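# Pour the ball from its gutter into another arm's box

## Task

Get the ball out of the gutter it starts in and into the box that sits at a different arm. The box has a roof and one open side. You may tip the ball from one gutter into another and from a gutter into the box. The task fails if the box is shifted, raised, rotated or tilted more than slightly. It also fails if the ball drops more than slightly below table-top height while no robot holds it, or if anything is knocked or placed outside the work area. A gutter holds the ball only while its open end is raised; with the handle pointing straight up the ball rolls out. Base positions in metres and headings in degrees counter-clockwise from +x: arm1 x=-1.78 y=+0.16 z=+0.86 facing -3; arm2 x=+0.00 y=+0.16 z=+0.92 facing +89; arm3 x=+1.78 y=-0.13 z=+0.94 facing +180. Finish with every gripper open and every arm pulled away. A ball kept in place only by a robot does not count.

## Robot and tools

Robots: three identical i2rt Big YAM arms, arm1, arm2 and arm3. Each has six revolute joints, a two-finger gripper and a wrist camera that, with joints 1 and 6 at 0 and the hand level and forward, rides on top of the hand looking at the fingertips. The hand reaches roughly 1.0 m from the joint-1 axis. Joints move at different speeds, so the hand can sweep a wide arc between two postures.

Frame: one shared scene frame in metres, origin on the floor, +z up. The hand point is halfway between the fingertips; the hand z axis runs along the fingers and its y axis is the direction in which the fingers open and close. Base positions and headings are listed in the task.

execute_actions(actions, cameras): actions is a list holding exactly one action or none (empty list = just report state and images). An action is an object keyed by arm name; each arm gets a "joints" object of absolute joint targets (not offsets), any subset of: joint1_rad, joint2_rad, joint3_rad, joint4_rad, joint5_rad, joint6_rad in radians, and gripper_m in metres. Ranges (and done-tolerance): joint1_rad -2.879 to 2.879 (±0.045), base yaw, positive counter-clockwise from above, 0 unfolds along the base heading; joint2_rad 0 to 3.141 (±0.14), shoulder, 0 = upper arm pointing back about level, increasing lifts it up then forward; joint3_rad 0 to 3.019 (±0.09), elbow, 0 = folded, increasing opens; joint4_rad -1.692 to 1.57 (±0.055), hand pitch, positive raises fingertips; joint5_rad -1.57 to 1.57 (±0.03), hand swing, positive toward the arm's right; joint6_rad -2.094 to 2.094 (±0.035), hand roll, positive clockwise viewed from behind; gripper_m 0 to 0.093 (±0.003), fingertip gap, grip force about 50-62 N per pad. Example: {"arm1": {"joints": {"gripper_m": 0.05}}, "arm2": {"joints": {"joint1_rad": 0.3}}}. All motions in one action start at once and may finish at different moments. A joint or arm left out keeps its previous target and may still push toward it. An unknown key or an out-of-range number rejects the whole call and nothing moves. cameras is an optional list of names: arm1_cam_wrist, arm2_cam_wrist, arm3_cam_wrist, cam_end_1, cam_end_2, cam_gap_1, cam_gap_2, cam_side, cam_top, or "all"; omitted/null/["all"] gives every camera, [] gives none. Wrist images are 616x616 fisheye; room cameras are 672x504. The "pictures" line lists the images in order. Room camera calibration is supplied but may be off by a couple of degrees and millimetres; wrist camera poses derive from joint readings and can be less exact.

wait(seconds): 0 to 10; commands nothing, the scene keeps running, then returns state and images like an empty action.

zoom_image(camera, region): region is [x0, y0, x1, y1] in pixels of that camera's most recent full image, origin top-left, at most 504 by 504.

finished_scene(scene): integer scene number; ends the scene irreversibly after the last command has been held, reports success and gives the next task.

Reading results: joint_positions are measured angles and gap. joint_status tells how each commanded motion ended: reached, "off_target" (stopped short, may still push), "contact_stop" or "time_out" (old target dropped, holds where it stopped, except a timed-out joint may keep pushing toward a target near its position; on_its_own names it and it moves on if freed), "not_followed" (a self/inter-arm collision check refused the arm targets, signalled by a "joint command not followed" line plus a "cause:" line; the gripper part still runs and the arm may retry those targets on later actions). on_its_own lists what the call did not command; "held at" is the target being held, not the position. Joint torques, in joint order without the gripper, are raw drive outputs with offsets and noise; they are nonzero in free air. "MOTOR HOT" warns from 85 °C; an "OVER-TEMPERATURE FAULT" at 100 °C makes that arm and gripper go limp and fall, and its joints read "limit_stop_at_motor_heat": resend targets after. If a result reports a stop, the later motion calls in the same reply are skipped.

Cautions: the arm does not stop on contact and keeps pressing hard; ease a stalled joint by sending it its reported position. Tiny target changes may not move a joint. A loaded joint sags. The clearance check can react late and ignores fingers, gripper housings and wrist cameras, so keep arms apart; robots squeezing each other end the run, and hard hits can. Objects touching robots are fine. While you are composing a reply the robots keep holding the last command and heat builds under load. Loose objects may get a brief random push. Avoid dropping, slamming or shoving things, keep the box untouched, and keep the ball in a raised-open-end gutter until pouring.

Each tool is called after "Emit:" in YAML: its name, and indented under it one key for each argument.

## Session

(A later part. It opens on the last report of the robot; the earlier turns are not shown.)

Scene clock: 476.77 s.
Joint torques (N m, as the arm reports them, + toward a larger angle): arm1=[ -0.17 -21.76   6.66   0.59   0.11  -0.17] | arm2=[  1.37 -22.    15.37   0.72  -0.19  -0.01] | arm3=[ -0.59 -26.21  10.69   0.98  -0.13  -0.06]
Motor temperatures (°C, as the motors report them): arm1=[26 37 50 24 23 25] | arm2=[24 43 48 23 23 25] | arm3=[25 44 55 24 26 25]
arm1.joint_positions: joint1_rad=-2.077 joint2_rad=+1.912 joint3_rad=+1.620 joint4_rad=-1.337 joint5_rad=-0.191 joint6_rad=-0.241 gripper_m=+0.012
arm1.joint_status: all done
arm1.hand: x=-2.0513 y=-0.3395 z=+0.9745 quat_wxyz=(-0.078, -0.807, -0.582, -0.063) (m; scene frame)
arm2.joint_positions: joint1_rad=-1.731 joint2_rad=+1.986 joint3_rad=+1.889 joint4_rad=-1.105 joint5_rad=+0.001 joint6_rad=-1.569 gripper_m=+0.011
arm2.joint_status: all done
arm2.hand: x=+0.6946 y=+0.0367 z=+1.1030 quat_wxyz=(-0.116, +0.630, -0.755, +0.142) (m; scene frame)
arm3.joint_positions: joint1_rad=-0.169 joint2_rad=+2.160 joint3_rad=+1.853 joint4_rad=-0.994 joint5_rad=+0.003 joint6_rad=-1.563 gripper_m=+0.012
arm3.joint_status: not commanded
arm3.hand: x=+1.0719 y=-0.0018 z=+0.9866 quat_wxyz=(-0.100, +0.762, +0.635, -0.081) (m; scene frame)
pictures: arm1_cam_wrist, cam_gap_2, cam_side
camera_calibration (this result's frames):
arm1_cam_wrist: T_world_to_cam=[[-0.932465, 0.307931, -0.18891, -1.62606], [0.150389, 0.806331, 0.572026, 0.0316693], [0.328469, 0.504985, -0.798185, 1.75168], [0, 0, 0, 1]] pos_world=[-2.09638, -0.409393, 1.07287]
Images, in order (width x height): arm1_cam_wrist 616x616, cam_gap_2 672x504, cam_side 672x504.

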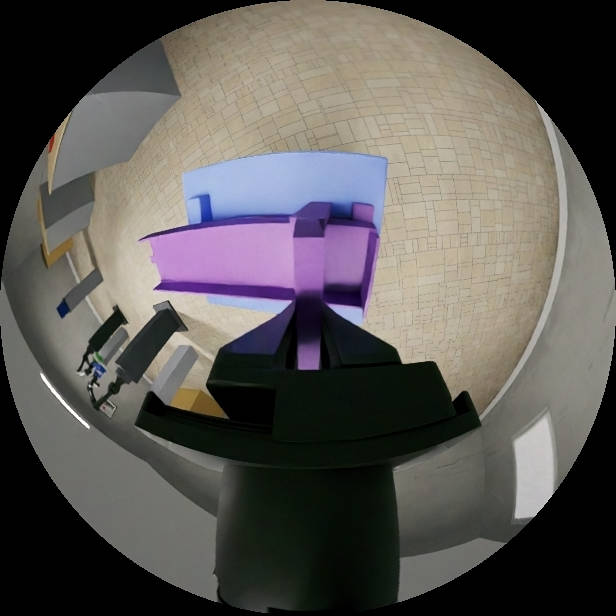

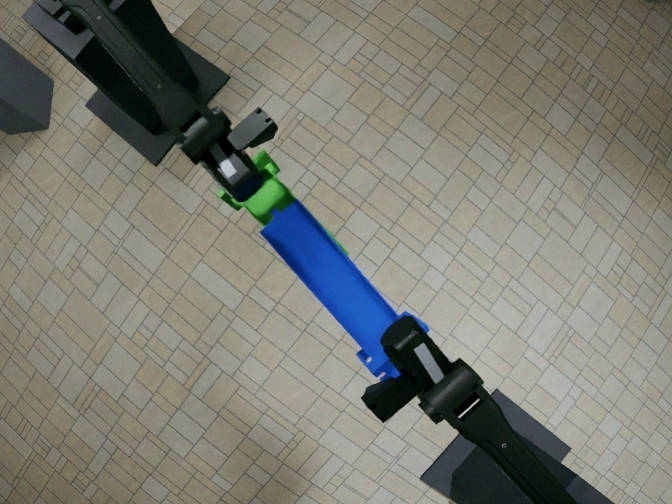

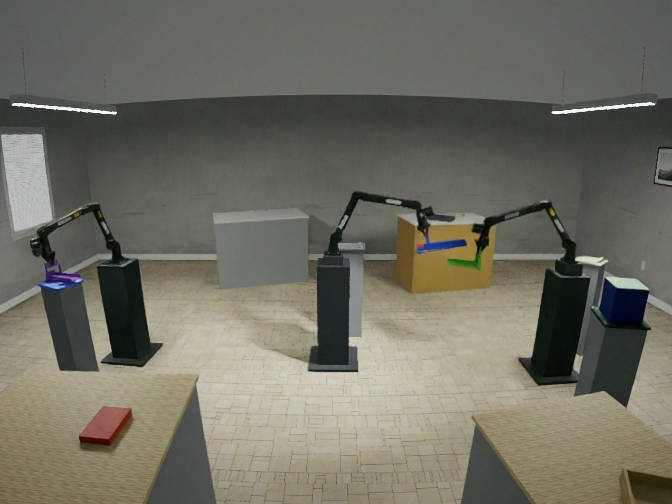

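Emit:
execute_actions:
  actions:
    - {"arm1":{"joints":{"gripper_m":0.08}},"arm2":{"joints":{"joint4_rad":-1.40}}}
  cameras: ["cam_side","cam_gap_2"]

Emit:
wait:
  seconds: 1.5

Scene clock: 485.30 s.
Joint torques (N m, as the arm reports them, + toward a larger angle): arm1=[ -0.3  -21.77   6.67   0.51  -0.07  -0.17] | arm2=[  1.45 -21.87  14.77  -0.07  -0.19  -0.03] | arm3=[  0.59 -26.64  10.76   1.24  -0.12  -0.03]
Motor temperatures (°C, as the motors report them): arm1=[26 37 49 24 23 25] | arm2=[24 43 49 23 23 25] | arm3=[25 45 55 24 26 25]
arm1.joint_positions: joint1_rad=-2.077 joint2_rad=+1.912 joint3_rad=+1.620 joint4_rad=-1.334 joint5_rad=-0.187 joint6_rad=-0.241 gripper_m=+0.080
arm1.joint_status: all done
arm1.hand: x=-2.0523 y=-0.3398 z=+0.9743 quat_wxyz=(-0.076, -0.807, -0.582, -0.060) (m; scene frame)
arm2.joint_positions: joint1_rad=-1.731 joint2_rad=+1.986 joint3_rad=+1.889 joint4_rad=-1.387 joint5_rad=+0.001 joint6_rad=-1.569 gripper_m=+0.011
arm2.joint_status: all done
arm2.hand: x=+0.6283 y=+0.0486 z=+1.0875 quat_wxyz=(-0.026, +0.640, -0.767, +0.035) (m; scene frame)
arm3.joint_positions: joint1_rad=-0.169 joint2_rad=+2.160 joint3_rad=+1.853 joint4_rad=-0.994 joint5_rad=+0.003 joint6_rad=-1.563 gripper_m=+0.012
arm3.joint_status: not commanded
arm3.hand: x=+1.0719 y=-0.0018 z=+0.9866 quat_wxyz=(-0.100, +0.762, +0.635, -0.081) (m; scene frame)
pictures: cam_gap_2, cam_side
Images, in order (width x height): cam_gap_2 672x504, cam_side 672x504.

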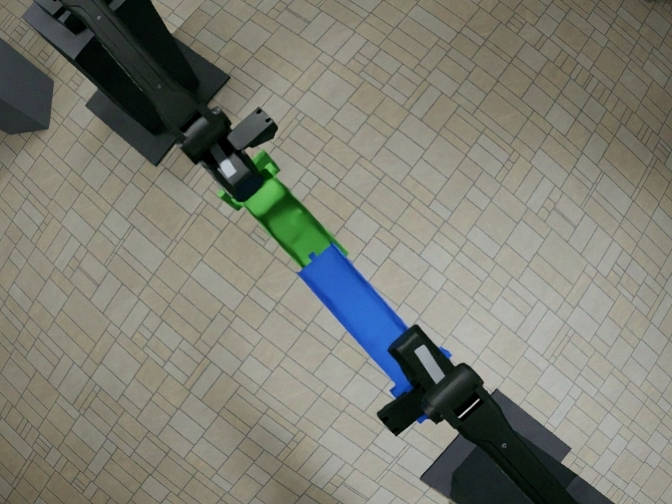

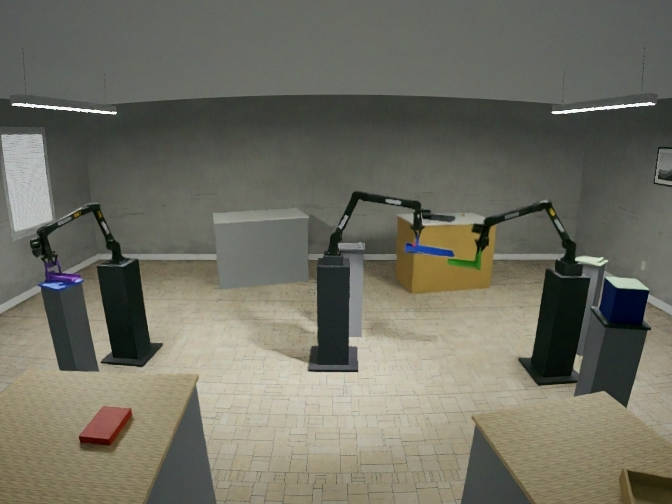

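Scene clock: 486.80 s.
Joint torques (N m, as the arm reports them, + toward a larger angle): arm1=[ -0.19 -21.83   6.66   0.51  -0.07  -0.17] | arm2=[  1.5  -21.68  14.89   0.    -0.2   -0.03] | arm3=[  0.51 -26.48  10.9    1.24  -0.14  -0.07]
Motor temperatures (°C, as the motors report them): arm1=[26 37 49 24 23 25] | arm2=[24 43 50 23 23 25] | arm3=[25 45 55 24 26 25]
arm1.joint_positions: joint1_rad=-2.077 joint2_rad=+1.912 joint3_rad=+1.620 joint4_rad=-1.334 joint5_rad=-0.187 joint6_rad=-0.241 gripper_m=+0.080
arm1.joint_status: all done
arm1.hand: x=-2.0523 y=-0.3398 z=+0.9743 quat_wxyz=(-0.076, -0.807, -0.582, -0.060) (m; scene frame)
arm2.joint_positions: joint1_rad=-1.731 joint2_rad=+1.986 joint3_rad=+1.889 joint4_rad=-1.388 joint5_rad=+0.001 joint6_rad=-1.569 gripper_m=+0.011
arm2.joint_status: all done
arm2.hand: x=+0.6279 y=+0.0487 z=+1.0875 quat_wxyz=(-0.026, +0.640, -0.767, +0.034) (m; scene frame)
arm3.joint_positions: joint1_rad=-0.169 joint2_rad=+2.161 joint3_rad=+1.853 joint4_rad=-0.992 joint5_rad=+0.002 joint6_rad=-1.564 gripper_m=+0.012
arm3.joint_status: not commanded
arm3.hand: x=+1.0715 y=-0.0018 z=+0.9864 quat_wxyz=(-0.101, +0.762, +0.635, -0.081) (m; scene frame)
wait: 1.50 s; at rest by 0.27 s
pictures: arm1_cam_wrist, arm2_cam_wrist, arm3_cam_wrist, cam_end_1, cam_end_2, cam_gap_1, cam_gap_2, cam_side, cam_top
camera_calibration (this result's frames):
arm1_cam_wrist: T_world_to_cam=[[-0.933474, 0.307563, -0.184476, -1.63341], [0.1531, 0.806875, 0.570537, 0.0394037], [0.324325, 0.504339, -0.800285, 1.74537], [0, 0, 0, 1]] pos_world=[-2.09685, -0.409674, 1.07299]
arm2_cam_wrist: T_world_to_cam=[[0.981279, -0.177952, 0.0736465, -0.687154], [-0.187417, -0.794315, 0.577874, -0.464815], [-0.0443353, -0.580858, -0.812796, 1.06494], [0, 0, 0, 1]] pos_world=[0.63439, 0.127087, 1.18479]
arm3_cam_wrist: T_world_to_cam=[[-0.949481, 0.186992, 0.252031, 0.76957], [0.300921, 0.770401, 0.562076, -0.86789], [-0.0890606, 0.609522, -0.787751, 0.995144], [0, 0, 0, 1]] pos_world=[1.08049, -0.0818427, 1.07779]
Images, in order (width x height): arm1_cam_wrist 616x616, arm2_cam_wrist 616x616, arm3_cam_wrist 616x616, cam_end_1 672x504, cam_end_2 672x504, cam_gap_1 672x504, cam_gap_2 672x504, cam_side 672x504, cam_top 672x504.

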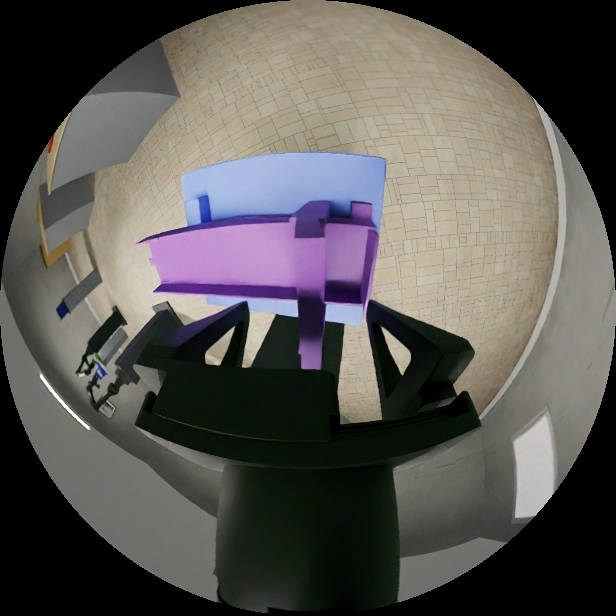

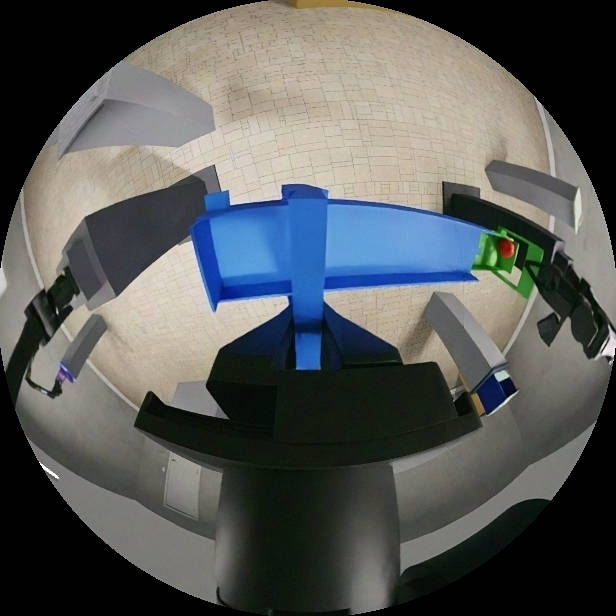

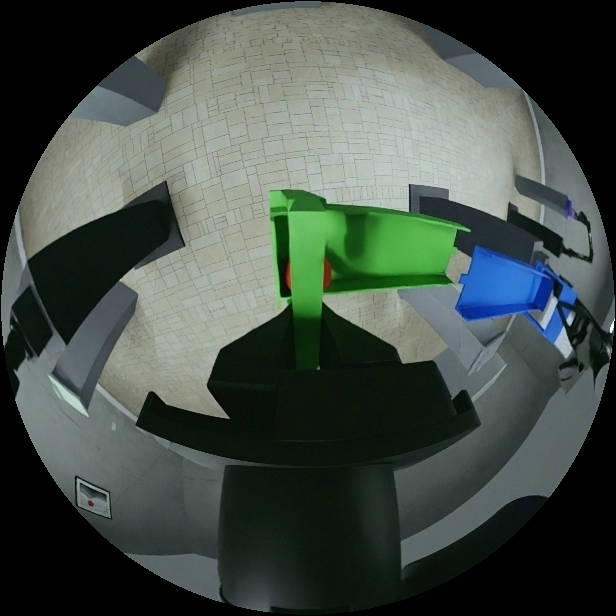

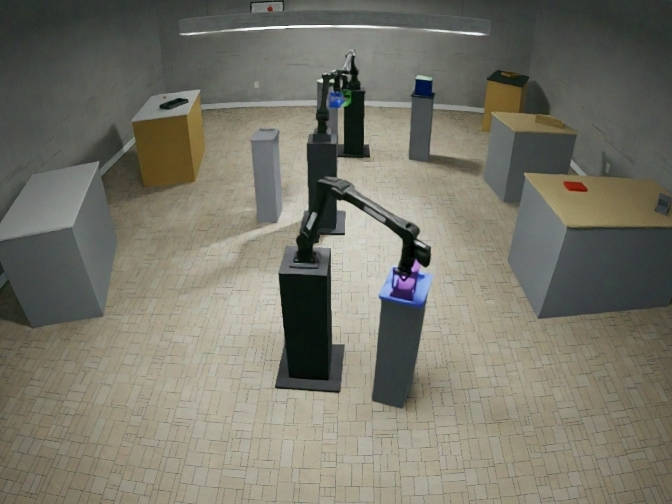

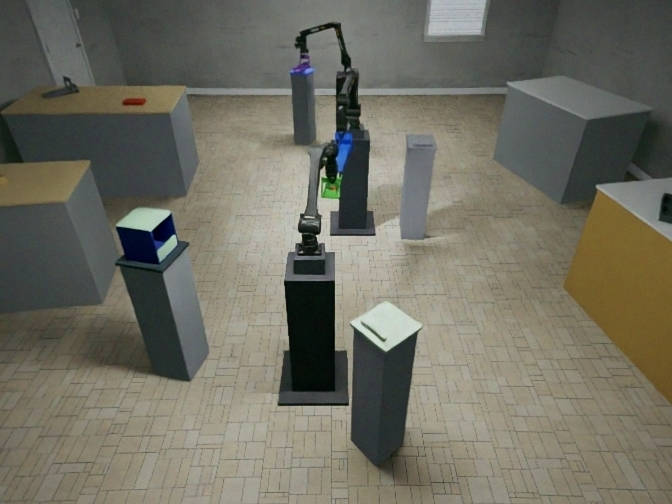

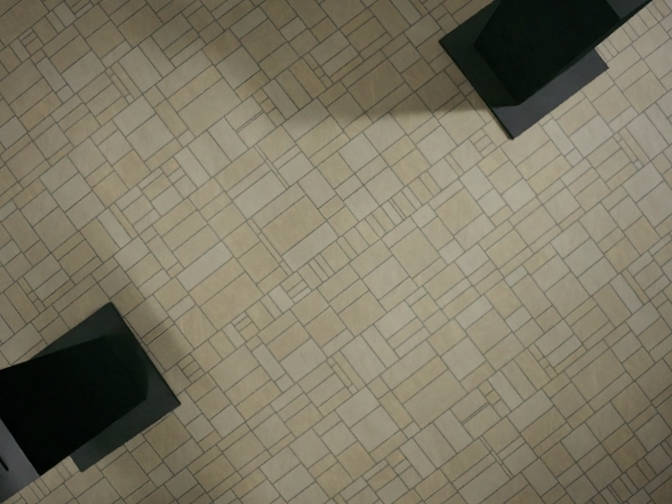

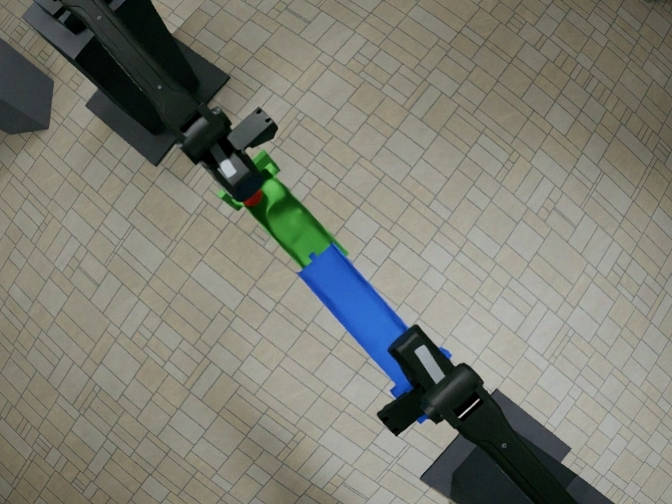

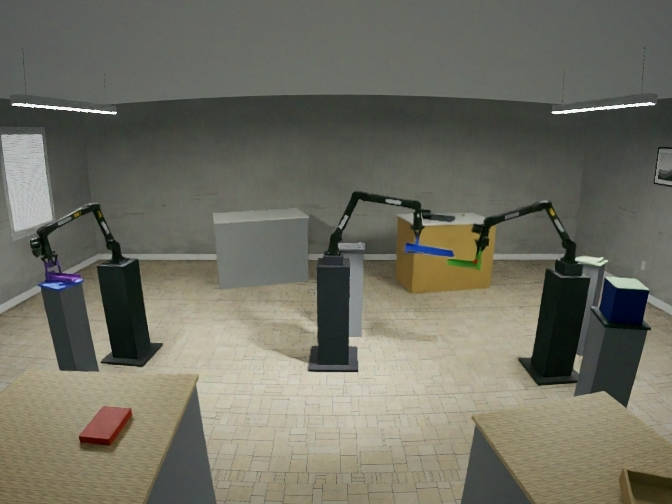

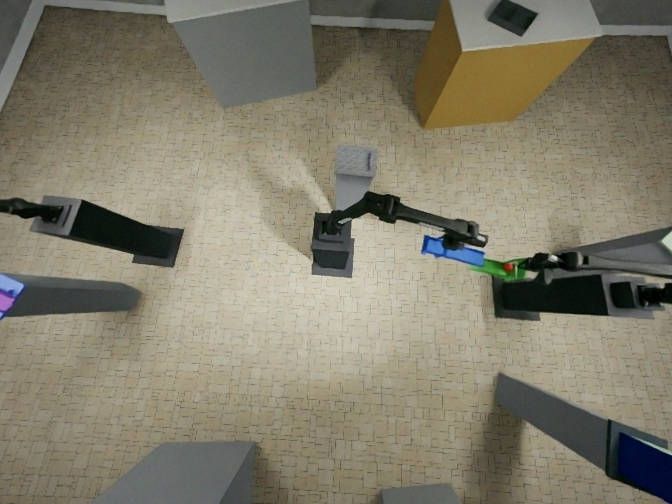

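Emit:
execute_actions:
  actions:
    - {"arm1":{"joints":{"joint3_rad":1.9,"joint4_rad":-1.5}},"arm2":{"joints":{"joint2_rad":1.7}}}
  cameras: ["cam_side","arm3_cam_wrist"]

Scene clock: 493.20 s.
Joint torques (N m, as the arm reports them, + toward a larger angle): arm1=[ -0.29 -21.11  10.79  -0.27  -0.09  -0.17] | arm2=[  1.47 -16.38  13.13   0.63  -0.19  -0.01] | arm3=[  0.03 -26.65  10.84   1.18  -0.07   0.03]
Motor temperatures (°C, as the motors report them): arm1=[26 37 49 24 23 25] | arm2=[24 43 50 23 23 25] | arm3=[25 45 55 24 26 25]
arm1.joint_positions: joint1_rad=-2.077 joint2_rad=+1.899 joint3_rad=+1.861 joint4_rad=-1.487 joint5_rad=-0.187 joint6_rad=-0.241 gripper_m=+0.080
arm1.joint_status: all done
arm1.hand: x=-2.0714 y=-0.3702 z=+1.0719 quat_wxyz=(-0.095, -0.805, -0.586, -0.014) (m; scene frame)
arm2.joint_positions: joint1_rad=-1.731 joint2_rad=+1.704 joint3_rad=+1.912 joint4_rad=-1.390 joint5_rad=+0.001 joint6_rad=-1.569 gripper_m=+0.011
arm2.joint_status: all done
arm2.hand: x=+0.5972 y=+0.0547 z=+1.2676 quat_wxyz=(-0.122, +0.629, -0.753, +0.149) (m; scene frame)
arm3.joint_positions: joint1_rad=-0.169 joint2_rad=+2.161 joint3_rad=+1.853 joint4_rad=-0.992 joint5_rad=+0.002 joint6_rad=-1.564 gripper_m=+0.012
arm3.joint_status: not commanded
arm3.hand: x=+1.0715 y=-0.0018 z=+0.9864 quat_wxyz=(-0.101, +0.762, +0.635, -0.081) (m; scene frame)
pictures: arm3_cam_wrist, cam_side
camera_calibration (this result's frames):
arm3_cam_wrist: T_world_to_cam=[[-0.949481, 0.186992, 0.252031, 0.76957], [0.300921, 0.770401, 0.562076, -0.86789], [-0.0890606, 0.609522, -0.787751, 0.995144], [0, 0, 0, 1]] pos_world=[1.08049, -0.0818427, 1.07779]
Images, in order (width x height): arm3_cam_wrist 616x616, cam_side 672x504.

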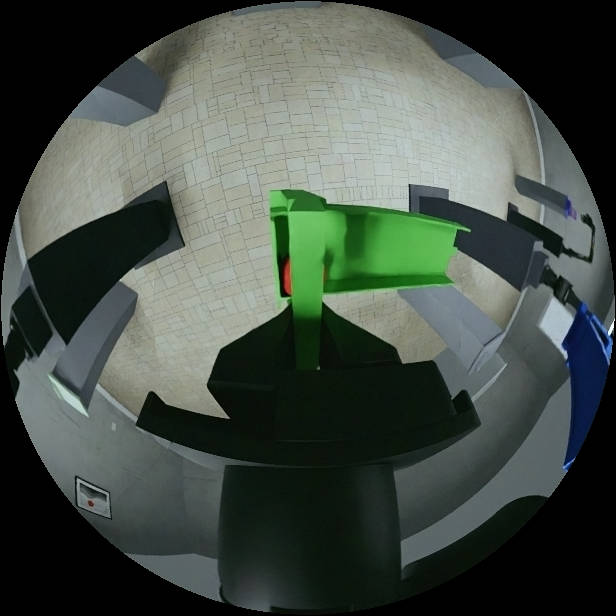

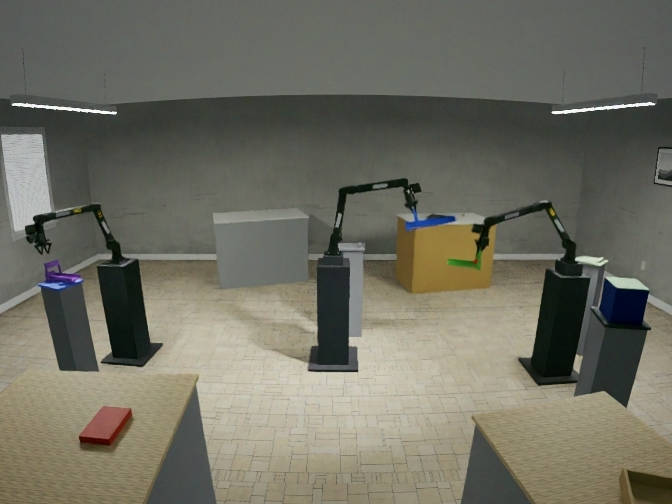

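Emit:
execute_actions:
  actions:
    - {"arm1":{"joints":{"joint2_rad":1.2,"joint3_rad":1.6,"joint4_rad":-1.4}},"arm2":{"joints":{"joint1_rad":-0.4}},"arm3":{"joints":{"joint2_rad":1.75}}}
  cameras: ["cam_side","arm3_cam_wrist"]

Scene clock: 514.80 s.
Joint torques (N m, as the arm reports them, + toward a larger angle): arm1=[-0.24 -9.11  7.39  1.43 -0.07 -0.16] | arm2=[  1.82 -17.52  13.38   0.57  -0.12  -0.01] | arm3=[  0.13 -23.82  10.52   1.59  -0.1    0.05]
Motor temperatures (°C, as the motors report them): arm1=[26 36 54 24 23 25] | arm2=[24 42 49 23 23 25] | arm3=[25 45 55 24 26 25]
arm1.joint_positions: joint1_rad=-2.077 joint2_rad=+1.203 joint3_rad=+1.607 joint4_rad=-1.412 joint5_rad=-0.187 joint6_rad=-0.241 gripper_m=+0.080
arm1.joint_status: all done
arm1.hand: x=-1.9808 y=-0.2251 z=+1.3149 quat_wxyz=(-0.187, -0.759, -0.582, +0.222) (m; scene frame)
arm2.joint_positions: joint1_rad=-0.395 joint2_rad=+1.716 joint3_rad=+1.912 joint4_rad=-1.390 joint5_rad=-0.002 joint6_rad=-1.569 gripper_m=+0.011
arm2.joint_status: all done
arm2.hand: x=+0.2449 y=+0.7205 z=+1.2599 quat_wxyz=(-0.183, +0.961, -0.202, +0.037) (m; scene frame)
arm3.joint_positions: joint1_rad=-0.169 joint2_rad=+1.782 joint3_rad=+1.872 joint4_rad=-0.992 joint5_rad=+0.002 joint6_rad=-1.564 gripper_m=+0.012
arm3.joint_status: all done
arm3.hand: x=+1.0862 y=-0.0055 z=+1.2597 quat_wxyz=(-0.248, +0.727, +0.606, -0.206) (m; scene frame)
pictures: arm3_cam_wrist, cam_side
camera_calibration (this result's frames):
arm3_cam_wrist: T_world_to_cam=[[-0.779379, 0.155594, 0.606925, 0.0833582], [0.501579, 0.73545, 0.455557, -1.10703], [-0.375481, 0.659473, -0.651237, 1.35337], [0, 0, 0, 1]] pos_world=[1.1284, -0.0913112, 1.33509]
Images, in order (width x height): arm3_cam_wrist 616x616, cam_side 672x504.

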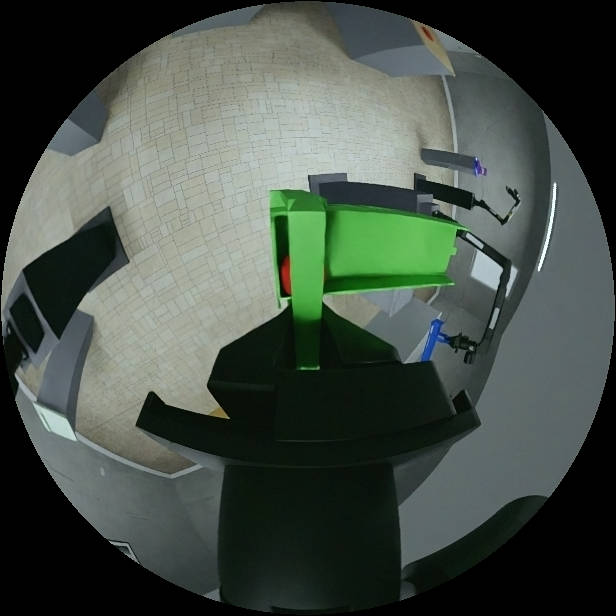

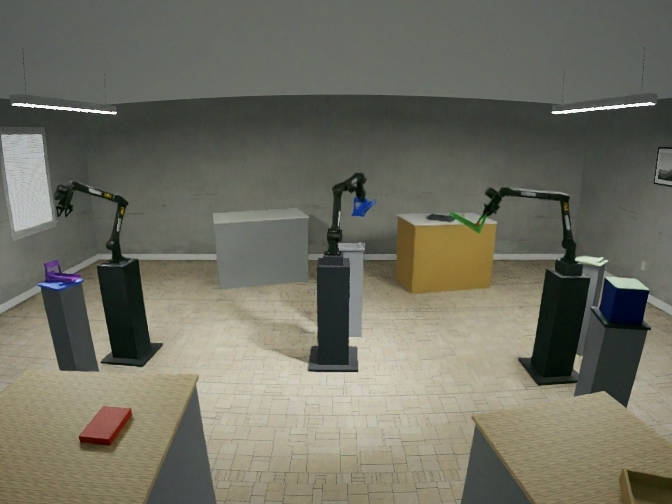

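Emit:
execute_actions:
  actions:
    - {"arm2":{"joints":{"joint1_rad":-0.076,"joint2_rad":1.82,"joint3_rad":1.62,"joint4_rad":-1.33,"joint5_rad":0.189,"joint6_rad":-0.039}},"arm3":{"joints":{"joint1_rad":1.41,"joint2_rad":1.28,"joint3_rad":1.35,"joint4_rad":-0.95}}}
  cameras: ["cam_side","arm3_cam_wrist","cam_end_2","arm2_cam_wrist"]

Emit:
zoom_image:
  camera: "cam_end_2"
  region: [80, 150, 280, 300]

Scene clock: 585.77 s.
Joint torques (N m, as the arm reports them, + toward a larger angle): arm1=[-0.2  -9.03  7.37  1.43 -0.08 -0.16] | arm2=[  2.16 -19.28  13.12   0.79   0.14   0.09] | arm3=[ -0.07 -13.68   9.51   1.82  -0.04   0.03]
Motor temperatures (°C, as the motors report them): arm1=[26 31 48 24 23 25] | arm2=[24 42 49 23 23 25] | arm3=[25 44 55 24 26 25]
arm1.joint_positions: joint1_rad=-2.077 joint2_rad=+1.203 joint3_rad=+1.607 joint4_rad=-1.412 joint5_rad=-0.187 joint6_rad=-0.241 gripper_m=+0.080
arm1.joint_status: not commanded
arm1.hand: x=-1.9808 y=-0.2251 z=+1.3149 quat_wxyz=(-0.187, -0.759, -0.582, +0.222) (m; scene frame)
arm2.joint_positions: joint1_rad=-0.083 joint2_rad=+1.844 joint3_rad=+1.588 joint4_rad=-1.341 joint5_rad=+0.186 joint6_rad=-0.048 gripper_m=+0.011
arm2.joint_status: all done
arm2.hand: x=+0.0876 y=+0.7088 z=+1.0556 quat_wxyz=(-0.049, +0.686, -0.721, +0.079) (m; scene frame)
arm3.joint_positions: joint1_rad=+1.412 joint2_rad=+1.298 joint3_rad=+1.337 joint4_rad=-0.967 joint5_rad=+0.000 joint6_rad=-1.565 gripper_m=+0.012
arm3.joint_status: all done
arm3.hand: x=+1.6910 y=-0.6353 z=+1.2695 quat_wxyz=(-0.019, +0.083, +0.946, -0.313) (m; scene frame)
pictures: arm2_cam_wrist, arm3_cam_wrist, cam_end_2, cam_side
camera_calibration (this result's frames):
arm2_cam_wrist: T_world_to_cam=[[0.984307, -0.0456164, 0.170465, -0.233421], [-0.140209, -0.788727, 0.598541, -0.0532622], [0.107147, -0.613049, -0.782745, 1.37637], [0, 0, 0, 1]] pos_world=[0.0748165, 0.791123, 1.14901]
arm3_cam_wrist: T_world_to_cam=[[-0.158577, -0.790321, 0.591816, -0.984772], [-0.750124, 0.486184, 0.448263, 1.0158], [-0.642003, -0.372851, -0.669936, 1.8208], [0, 0, 0, 1]] pos_world=[1.77477, -0.593264, 1.34728]
Images, in order (width x height): arm2_cam_wrist 616x616, arm3_cam_wrist 616x616, cam_end_2 672x504, cam_side 672x504.

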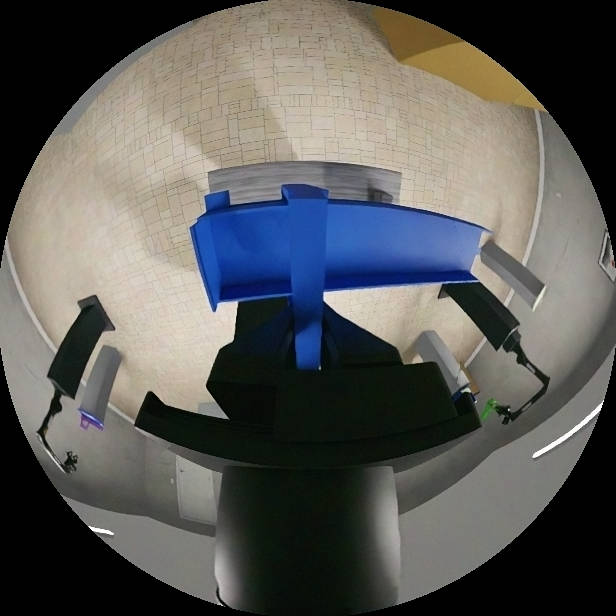

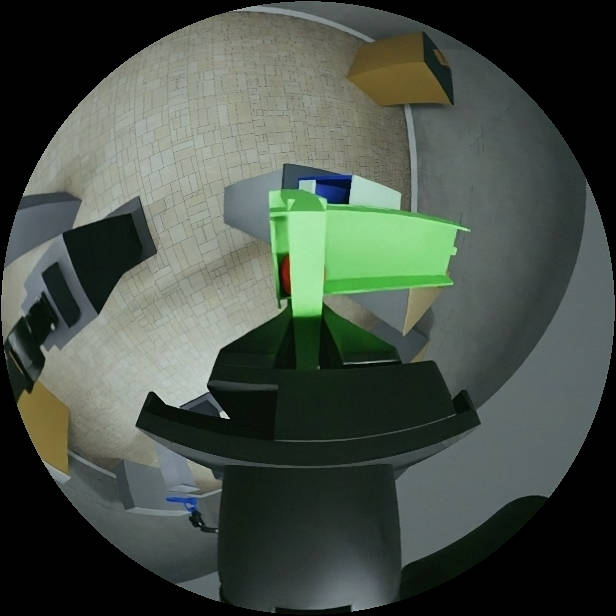

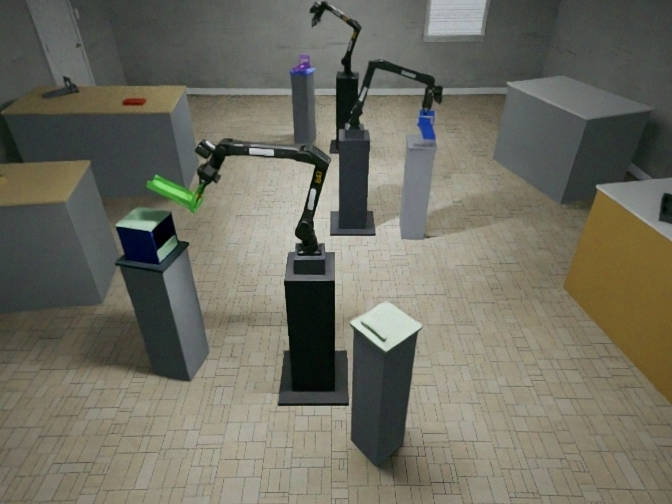

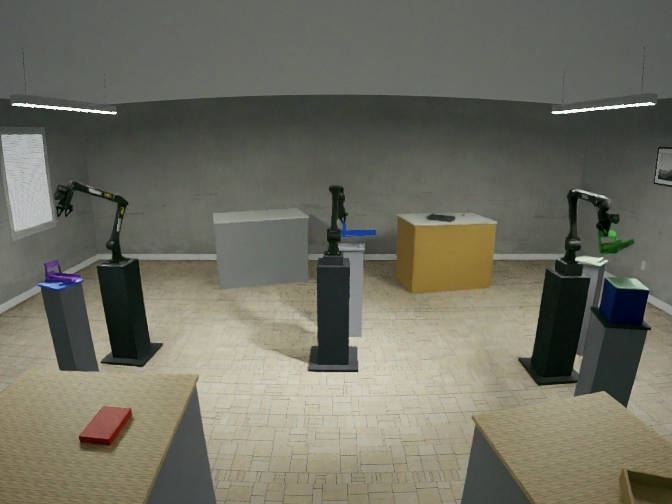

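Region (80, 150, 280, 300) of cam_end_2's 672x504 image, scaled by 2.520, with more detail than that image has; it fills the top 378 rows of this view, and the rest is white.

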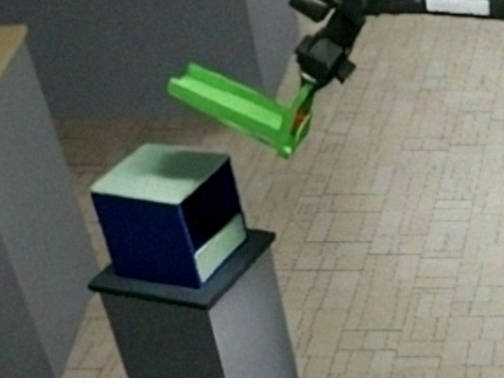

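Emit:
zoom_image:
  camera: "cam_end_2"
  region: [105, 195, 205, 275]

Emit:
execute_actions:
  actions:
    - {"arm2":{"joints":{"joint2_rad":1.83,"joint3_rad":1.37,"joint4_rad":-1.10}},"arm3":{"joints":{"joint2_rad":1.26,"joint3_rad":0.85,"joint4_rad":-0.70}}}
  cameras: ["arm3_cam_wrist","cam_end_2","arm2_cam_wrist","cam_side"]

Emit:
zoom_image:
  camera: "cam_end_2"
  region: [105, 180, 225, 275]

Region (105, 195, 205, 275) of cam_end_2's 672x504 image, scaled by 5.040, with more detail than that image has; it fills the top 403 rows of this view, and the rest is white.

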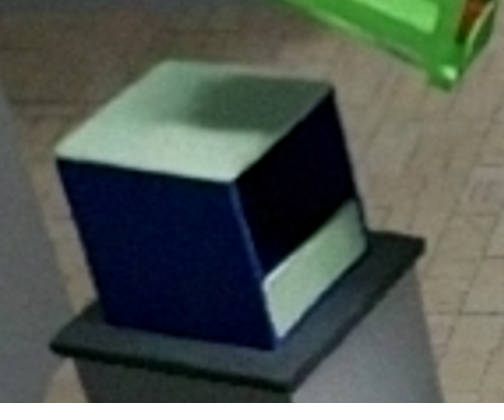

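Scene clock: 619.63 s.
Joint torques (N m, as the arm reports them, + toward a larger angle): arm1=[-0.26 -9.03  7.37  1.47 -0.07 -0.15] | arm2=[  1.91 -17.35  10.02   1.15  -0.15   0.01] | arm3=[  0.14 -11.47   9.13   1.5   -0.08   0.01]
Motor temperatures (°C, as the motors report them): arm1=[26 30 48 24 23 25] | arm2=[24 43 49 23 23 25] | arm3=[25 40 55 24 26 25]
arm1.joint_positions: joint1_rad=-2.077 joint2_rad=+1.203 joint3_rad=+1.607 joint4_rad=-1.412 joint5_rad=-0.187 joint6_rad=-0.241 gripper_m=+0.080
arm1.joint_status: not commanded
arm1.hand: x=-1.9808 y=-0.2251 z=+1.3149 quat_wxyz=(-0.187, -0.759, -0.582, +0.222) (m; scene frame)
arm2.joint_positions: joint1_rad=-0.079 joint2_rad=+1.837 joint3_rad=+1.362 joint4_rad=-1.120 joint5_rad=+0.195 joint6_rad=-0.039 gripper_m=+0.011
arm2.joint_status: all done
arm2.hand: x=+0.0840 y=+0.6772 z=+0.9793 quat_wxyz=(-0.054, +0.684, -0.723, +0.082) (m; scene frame)
arm3.joint_positions: joint1_rad=+1.412 joint2_rad=+1.275 joint3_rad=+0.828 joint4_rad=-0.722 joint5_rad=+0.000 joint6_rad=-1.565 gripper_m=+0.012
arm3.joint_status: all done
arm3.hand: x=+1.7096 y=-0.5387 z=+1.0594 quat_wxyz=(-0.010, +0.085, +0.977, -0.197) (m; scene frame)
pictures: arm2_cam_wrist, arm3_cam_wrist, cam_end_2, cam_side
camera_calibration (this result's frames):
arm2_cam_wrist: T_world_to_cam=[[0.982288, -0.0510421, 0.180291, -0.22404], [-0.150145, -0.790051, 0.59437, -0.0271609], [0.112101, -0.610912, -0.783722, 1.29671], [0, 0, 0, 1]] pos_world=[0.0706316, 0.759282, 1.07279]
arm3_cam_wrist: T_world_to_cam=[[-0.175452, -0.907207, 0.382351, -0.593334], [-0.770632, 0.368246, 0.520117, 0.972436], [-0.612653, -0.203396, -0.763732, 1.86848], [0, 0, 0, 1]] pos_world=[1.79002, -0.51633, 1.1481]
Images, in order (width x height): arm2_cam_wrist 616x616, arm3_cam_wrist 616x616, cam_end_2 672x504, cam_side 672x504.

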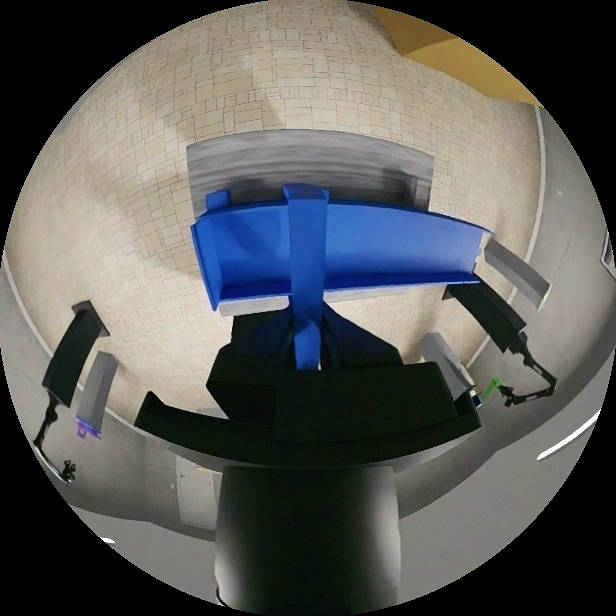

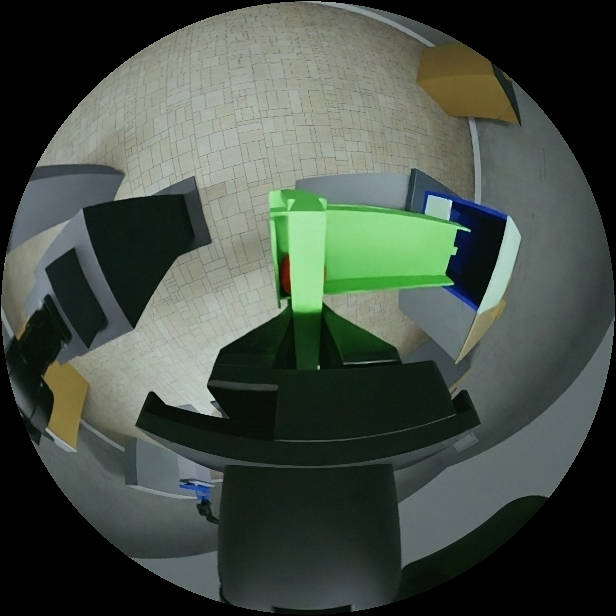

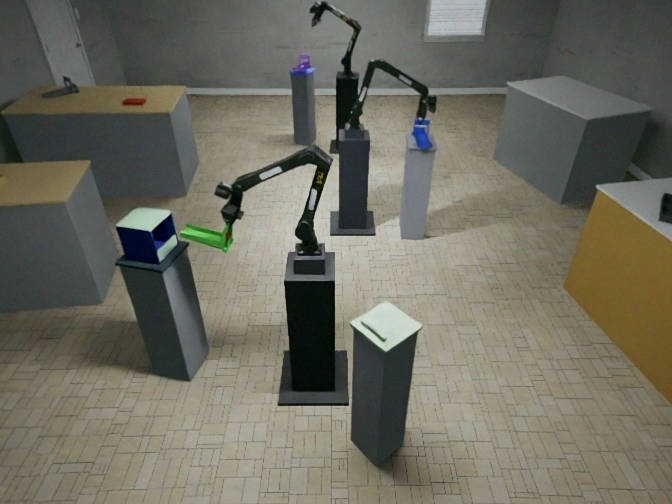

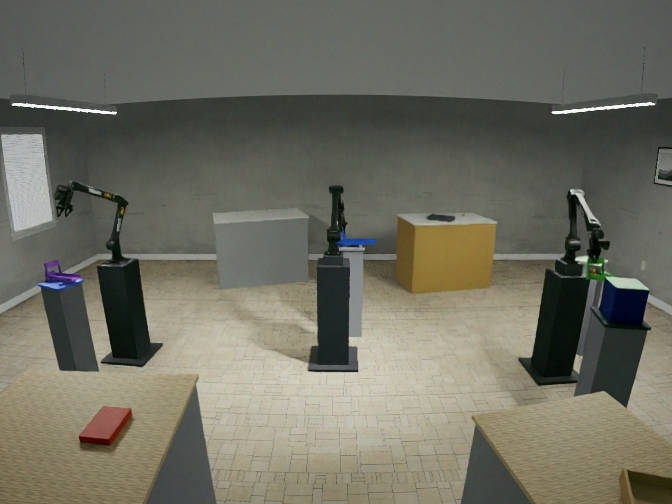

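Region (105, 180, 225, 275) of cam_end_2's 672x504 image, scaled by 4.200, with more detail than that image has; it fills the top 399 rows of this view, and the rest is white.

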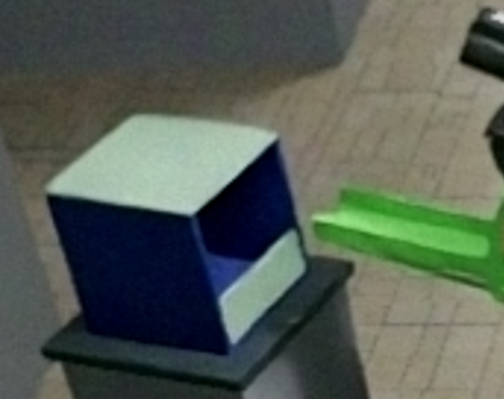

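Emit:
zoom_image:
  camera: "arm3_cam_wrist"
  region: [380, 150, 560, 340]

Region (380, 150, 560, 340) of arm3_cam_wrist's 616x616 image, scaled by 2.653, with more detail than that image has; it fills the left 477 columns of this view, and the rest is white.

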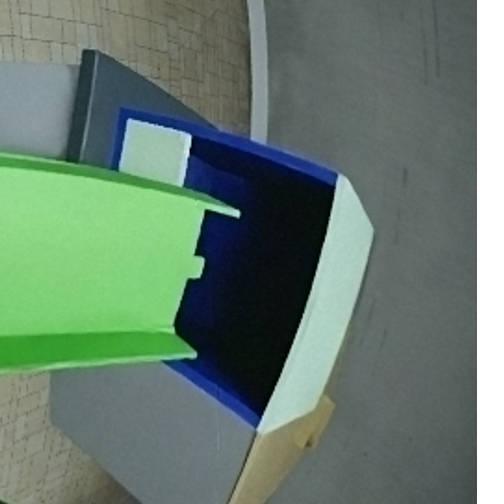

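Emit:
execute_actions:
  actions:
    - {"arm2":{"joints":{"gripper_m":0.08}},"arm3":{"joints":{"joint2_rad":1.385,"joint3_rad":1.003,"joint4_rad":-0.765}}}
  cameras: ["cam_end_2"]

Scene clock: 669.43 s.
Joint torques (N m, as the arm reports them, + toward a larger angle): arm1=[-0.2  -9.02  7.4   1.44 -0.07 -0.16] | arm2=[  1.87 -17.33  10.03   1.    -0.04   0.  ] | arm3=[  0.04 -11.02  11.75   0.76  -0.07  -0.06]
Motor temperatures (°C, as the motors report them): arm1=[26 29 47 24 22 25] | arm2=[24 42 46 23 23 25] | arm3=[25 38 54 24 26 25]
arm1.joint_positions: joint1_rad=-2.077 joint2_rad=+1.203 joint3_rad=+1.607 joint4_rad=-1.412 joint5_rad=-0.187 joint6_rad=-0.241 gripper_m=+0.080
arm1.joint_status: not commanded
arm1.hand: x=-1.9808 y=-0.2251 z=+1.3149 quat_wxyz=(-0.187, -0.759, -0.582, +0.222) (m; scene frame)
arm2.joint_positions: joint1_rad=-0.079 joint2_rad=+1.837 joint3_rad=+1.362 joint4_rad=-1.116 joint5_rad=+0.192 joint6_rad=-0.039 gripper_m=+0.080
arm2.joint_status: all done
arm2.hand: x=+0.0835 y=+0.6781 z=+0.9791 quat_wxyz=(-0.054, +0.684, -0.723, +0.079) (m; scene frame)
arm3.joint_positions: joint1_rad=+1.412 joint2_rad=+1.403 joint3_rad=+0.941 joint4_rad=-0.764 joint5_rad=+0.000 joint6_rad=-1.565 gripper_m=+0.012
arm3.joint_status: all done
arm3.hand: x=+1.7042 y=-0.5718 z=+1.0519 quat_wxyz=(-0.007, +0.085, +0.982, -0.169) (m; scene frame)
pictures: cam_end_2
Images, in order (width x height): cam_end_2 672x504.

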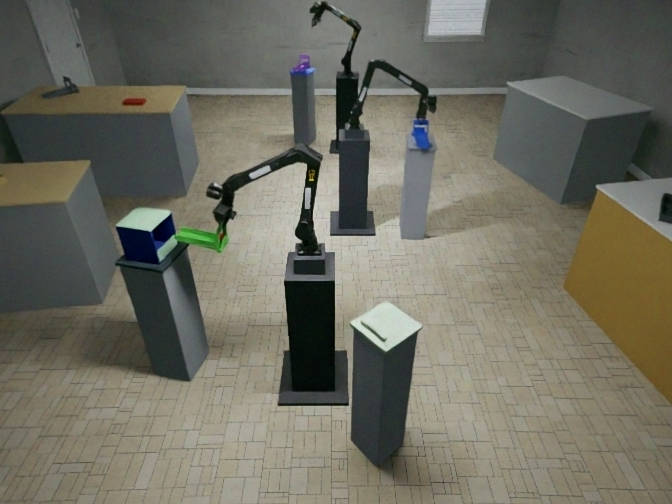

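Emit:
execute_actions:
  actions:
    - {"arm2":{"joints":{"joint3_rad":1.66,"joint4_rad":-1.35}},"arm3":{"joints":{"joint2_rad":1.51,"joint3_rad":1.146,"joint4_rad":-0.775}}}
  cameras: ["cam_end_2","arm3_cam_wrist"]

Emit:
zoom_image:
  camera: "cam_end_2"
  region: [105, 180, 225, 275]

Emit:
zoom_image:
  camera: "arm3_cam_wrist"
  region: [380, 130, 580, 340]

Scene clock: 679.10 s.
Joint torques (N m, as the arm reports them, + toward a larger angle): arm1=[-0.37 -8.99  7.37  1.45 -0.07 -0.16] | arm2=[  1.92 -17.24  13.36  -0.15  -0.03   0.  ] | arm3=[ -0.69 -15.41  11.77   0.98   0.01   0.03]
Motor temperatures (°C, as the motors report them): arm1=[26 29 47 24 22 25] | arm2=[24 42 46 23 23 25] | arm3=[25 38 56 24 26 25]
arm1.joint_positions: joint1_rad=-2.077 joint2_rad=+1.203 joint3_rad=+1.607 joint4_rad=-1.412 joint5_rad=-0.187 joint6_rad=-0.241 gripper_m=+0.080
arm1.joint_status: not commanded
arm1.hand: x=-1.9808 y=-0.2251 z=+1.3149 quat_wxyz=(-0.187, -0.759, -0.582, +0.222) (m; scene frame)
arm2.joint_positions: joint1_rad=-0.079 joint2_rad=+1.823 joint3_rad=+1.632 joint4_rad=-1.334 joint5_rad=+0.191 joint6_rad=-0.039 gripper_m=+0.080
arm2.joint_status: all done
arm2.hand: x=+0.0880 y=+0.7245 z=+1.0836 quat_wxyz=(-0.078, +0.682, -0.725, +0.058) (m; scene frame)
arm3.joint_positions: joint1_rad=+1.412 joint2_rad=+1.521 joint3_rad=+1.089 joint4_rad=-0.779 joint5_rad=+0.000 joint6_rad=-1.565 gripper_m=+0.012
arm3.joint_status: all done
arm3.hand: x=+1.6953 y=-0.6249 z=+1.0604 quat_wxyz=(-0.008, +0.085, +0.980, -0.177) (m; scene frame)
pictures: arm3_cam_wrist, cam_end_2
camera_calibration (this result's frames):
arm3_cam_wrist: T_world_to_cam=[[-0.177434, -0.921925, 0.344342, -0.640019], [-0.774325, 0.346735, 0.529336, 0.975626], [-0.607403, -0.17271, -0.775392, 1.86558], [0, 0, 0, 1]] pos_world=[1.77505, -0.606129, 1.1505]
Images, in order (width x height): arm3_cam_wrist 616x616, cam_end_2 672x504.

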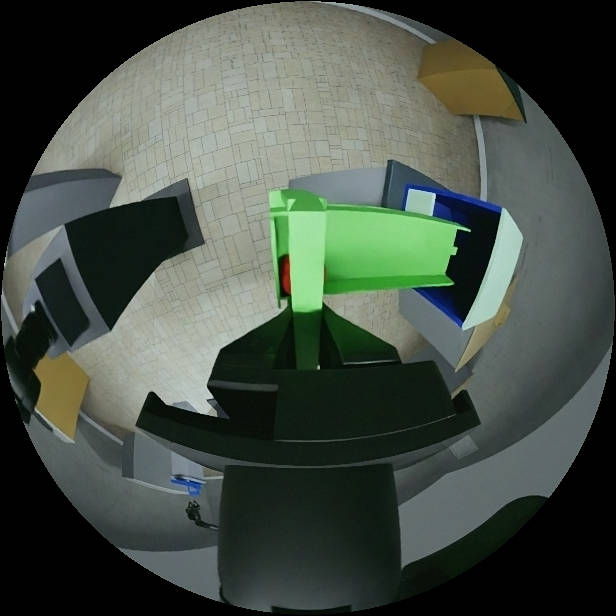

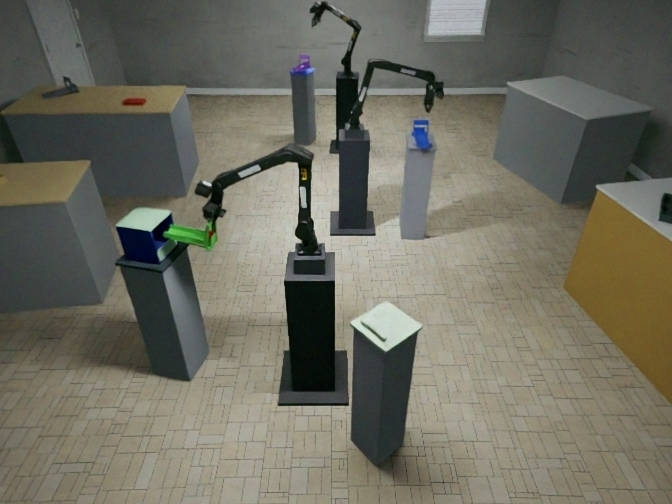

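Region (105, 180, 225, 275) of cam_end_2's 672x504 image, scaled by 4.200, with more detail than that image has; it fills the top 399 rows of this view, and the rest is white.

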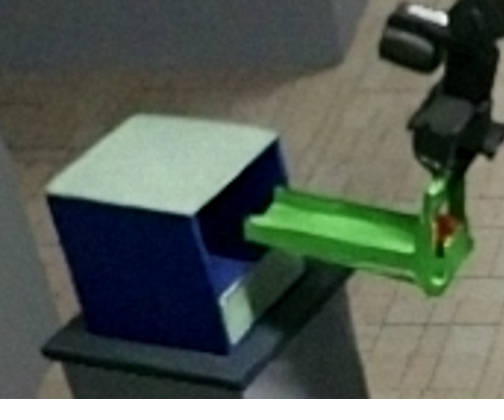

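Region (380, 130, 580, 340) of arm3_cam_wrist's 616x616 image, scaled by 2.400, with more detail than that image has; it fills the left 480 columns of this view, and the rest is white.

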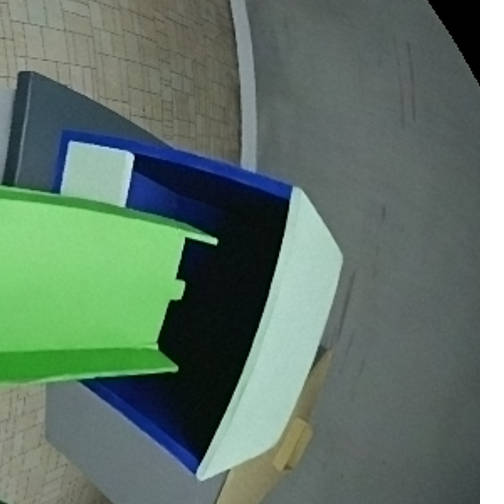

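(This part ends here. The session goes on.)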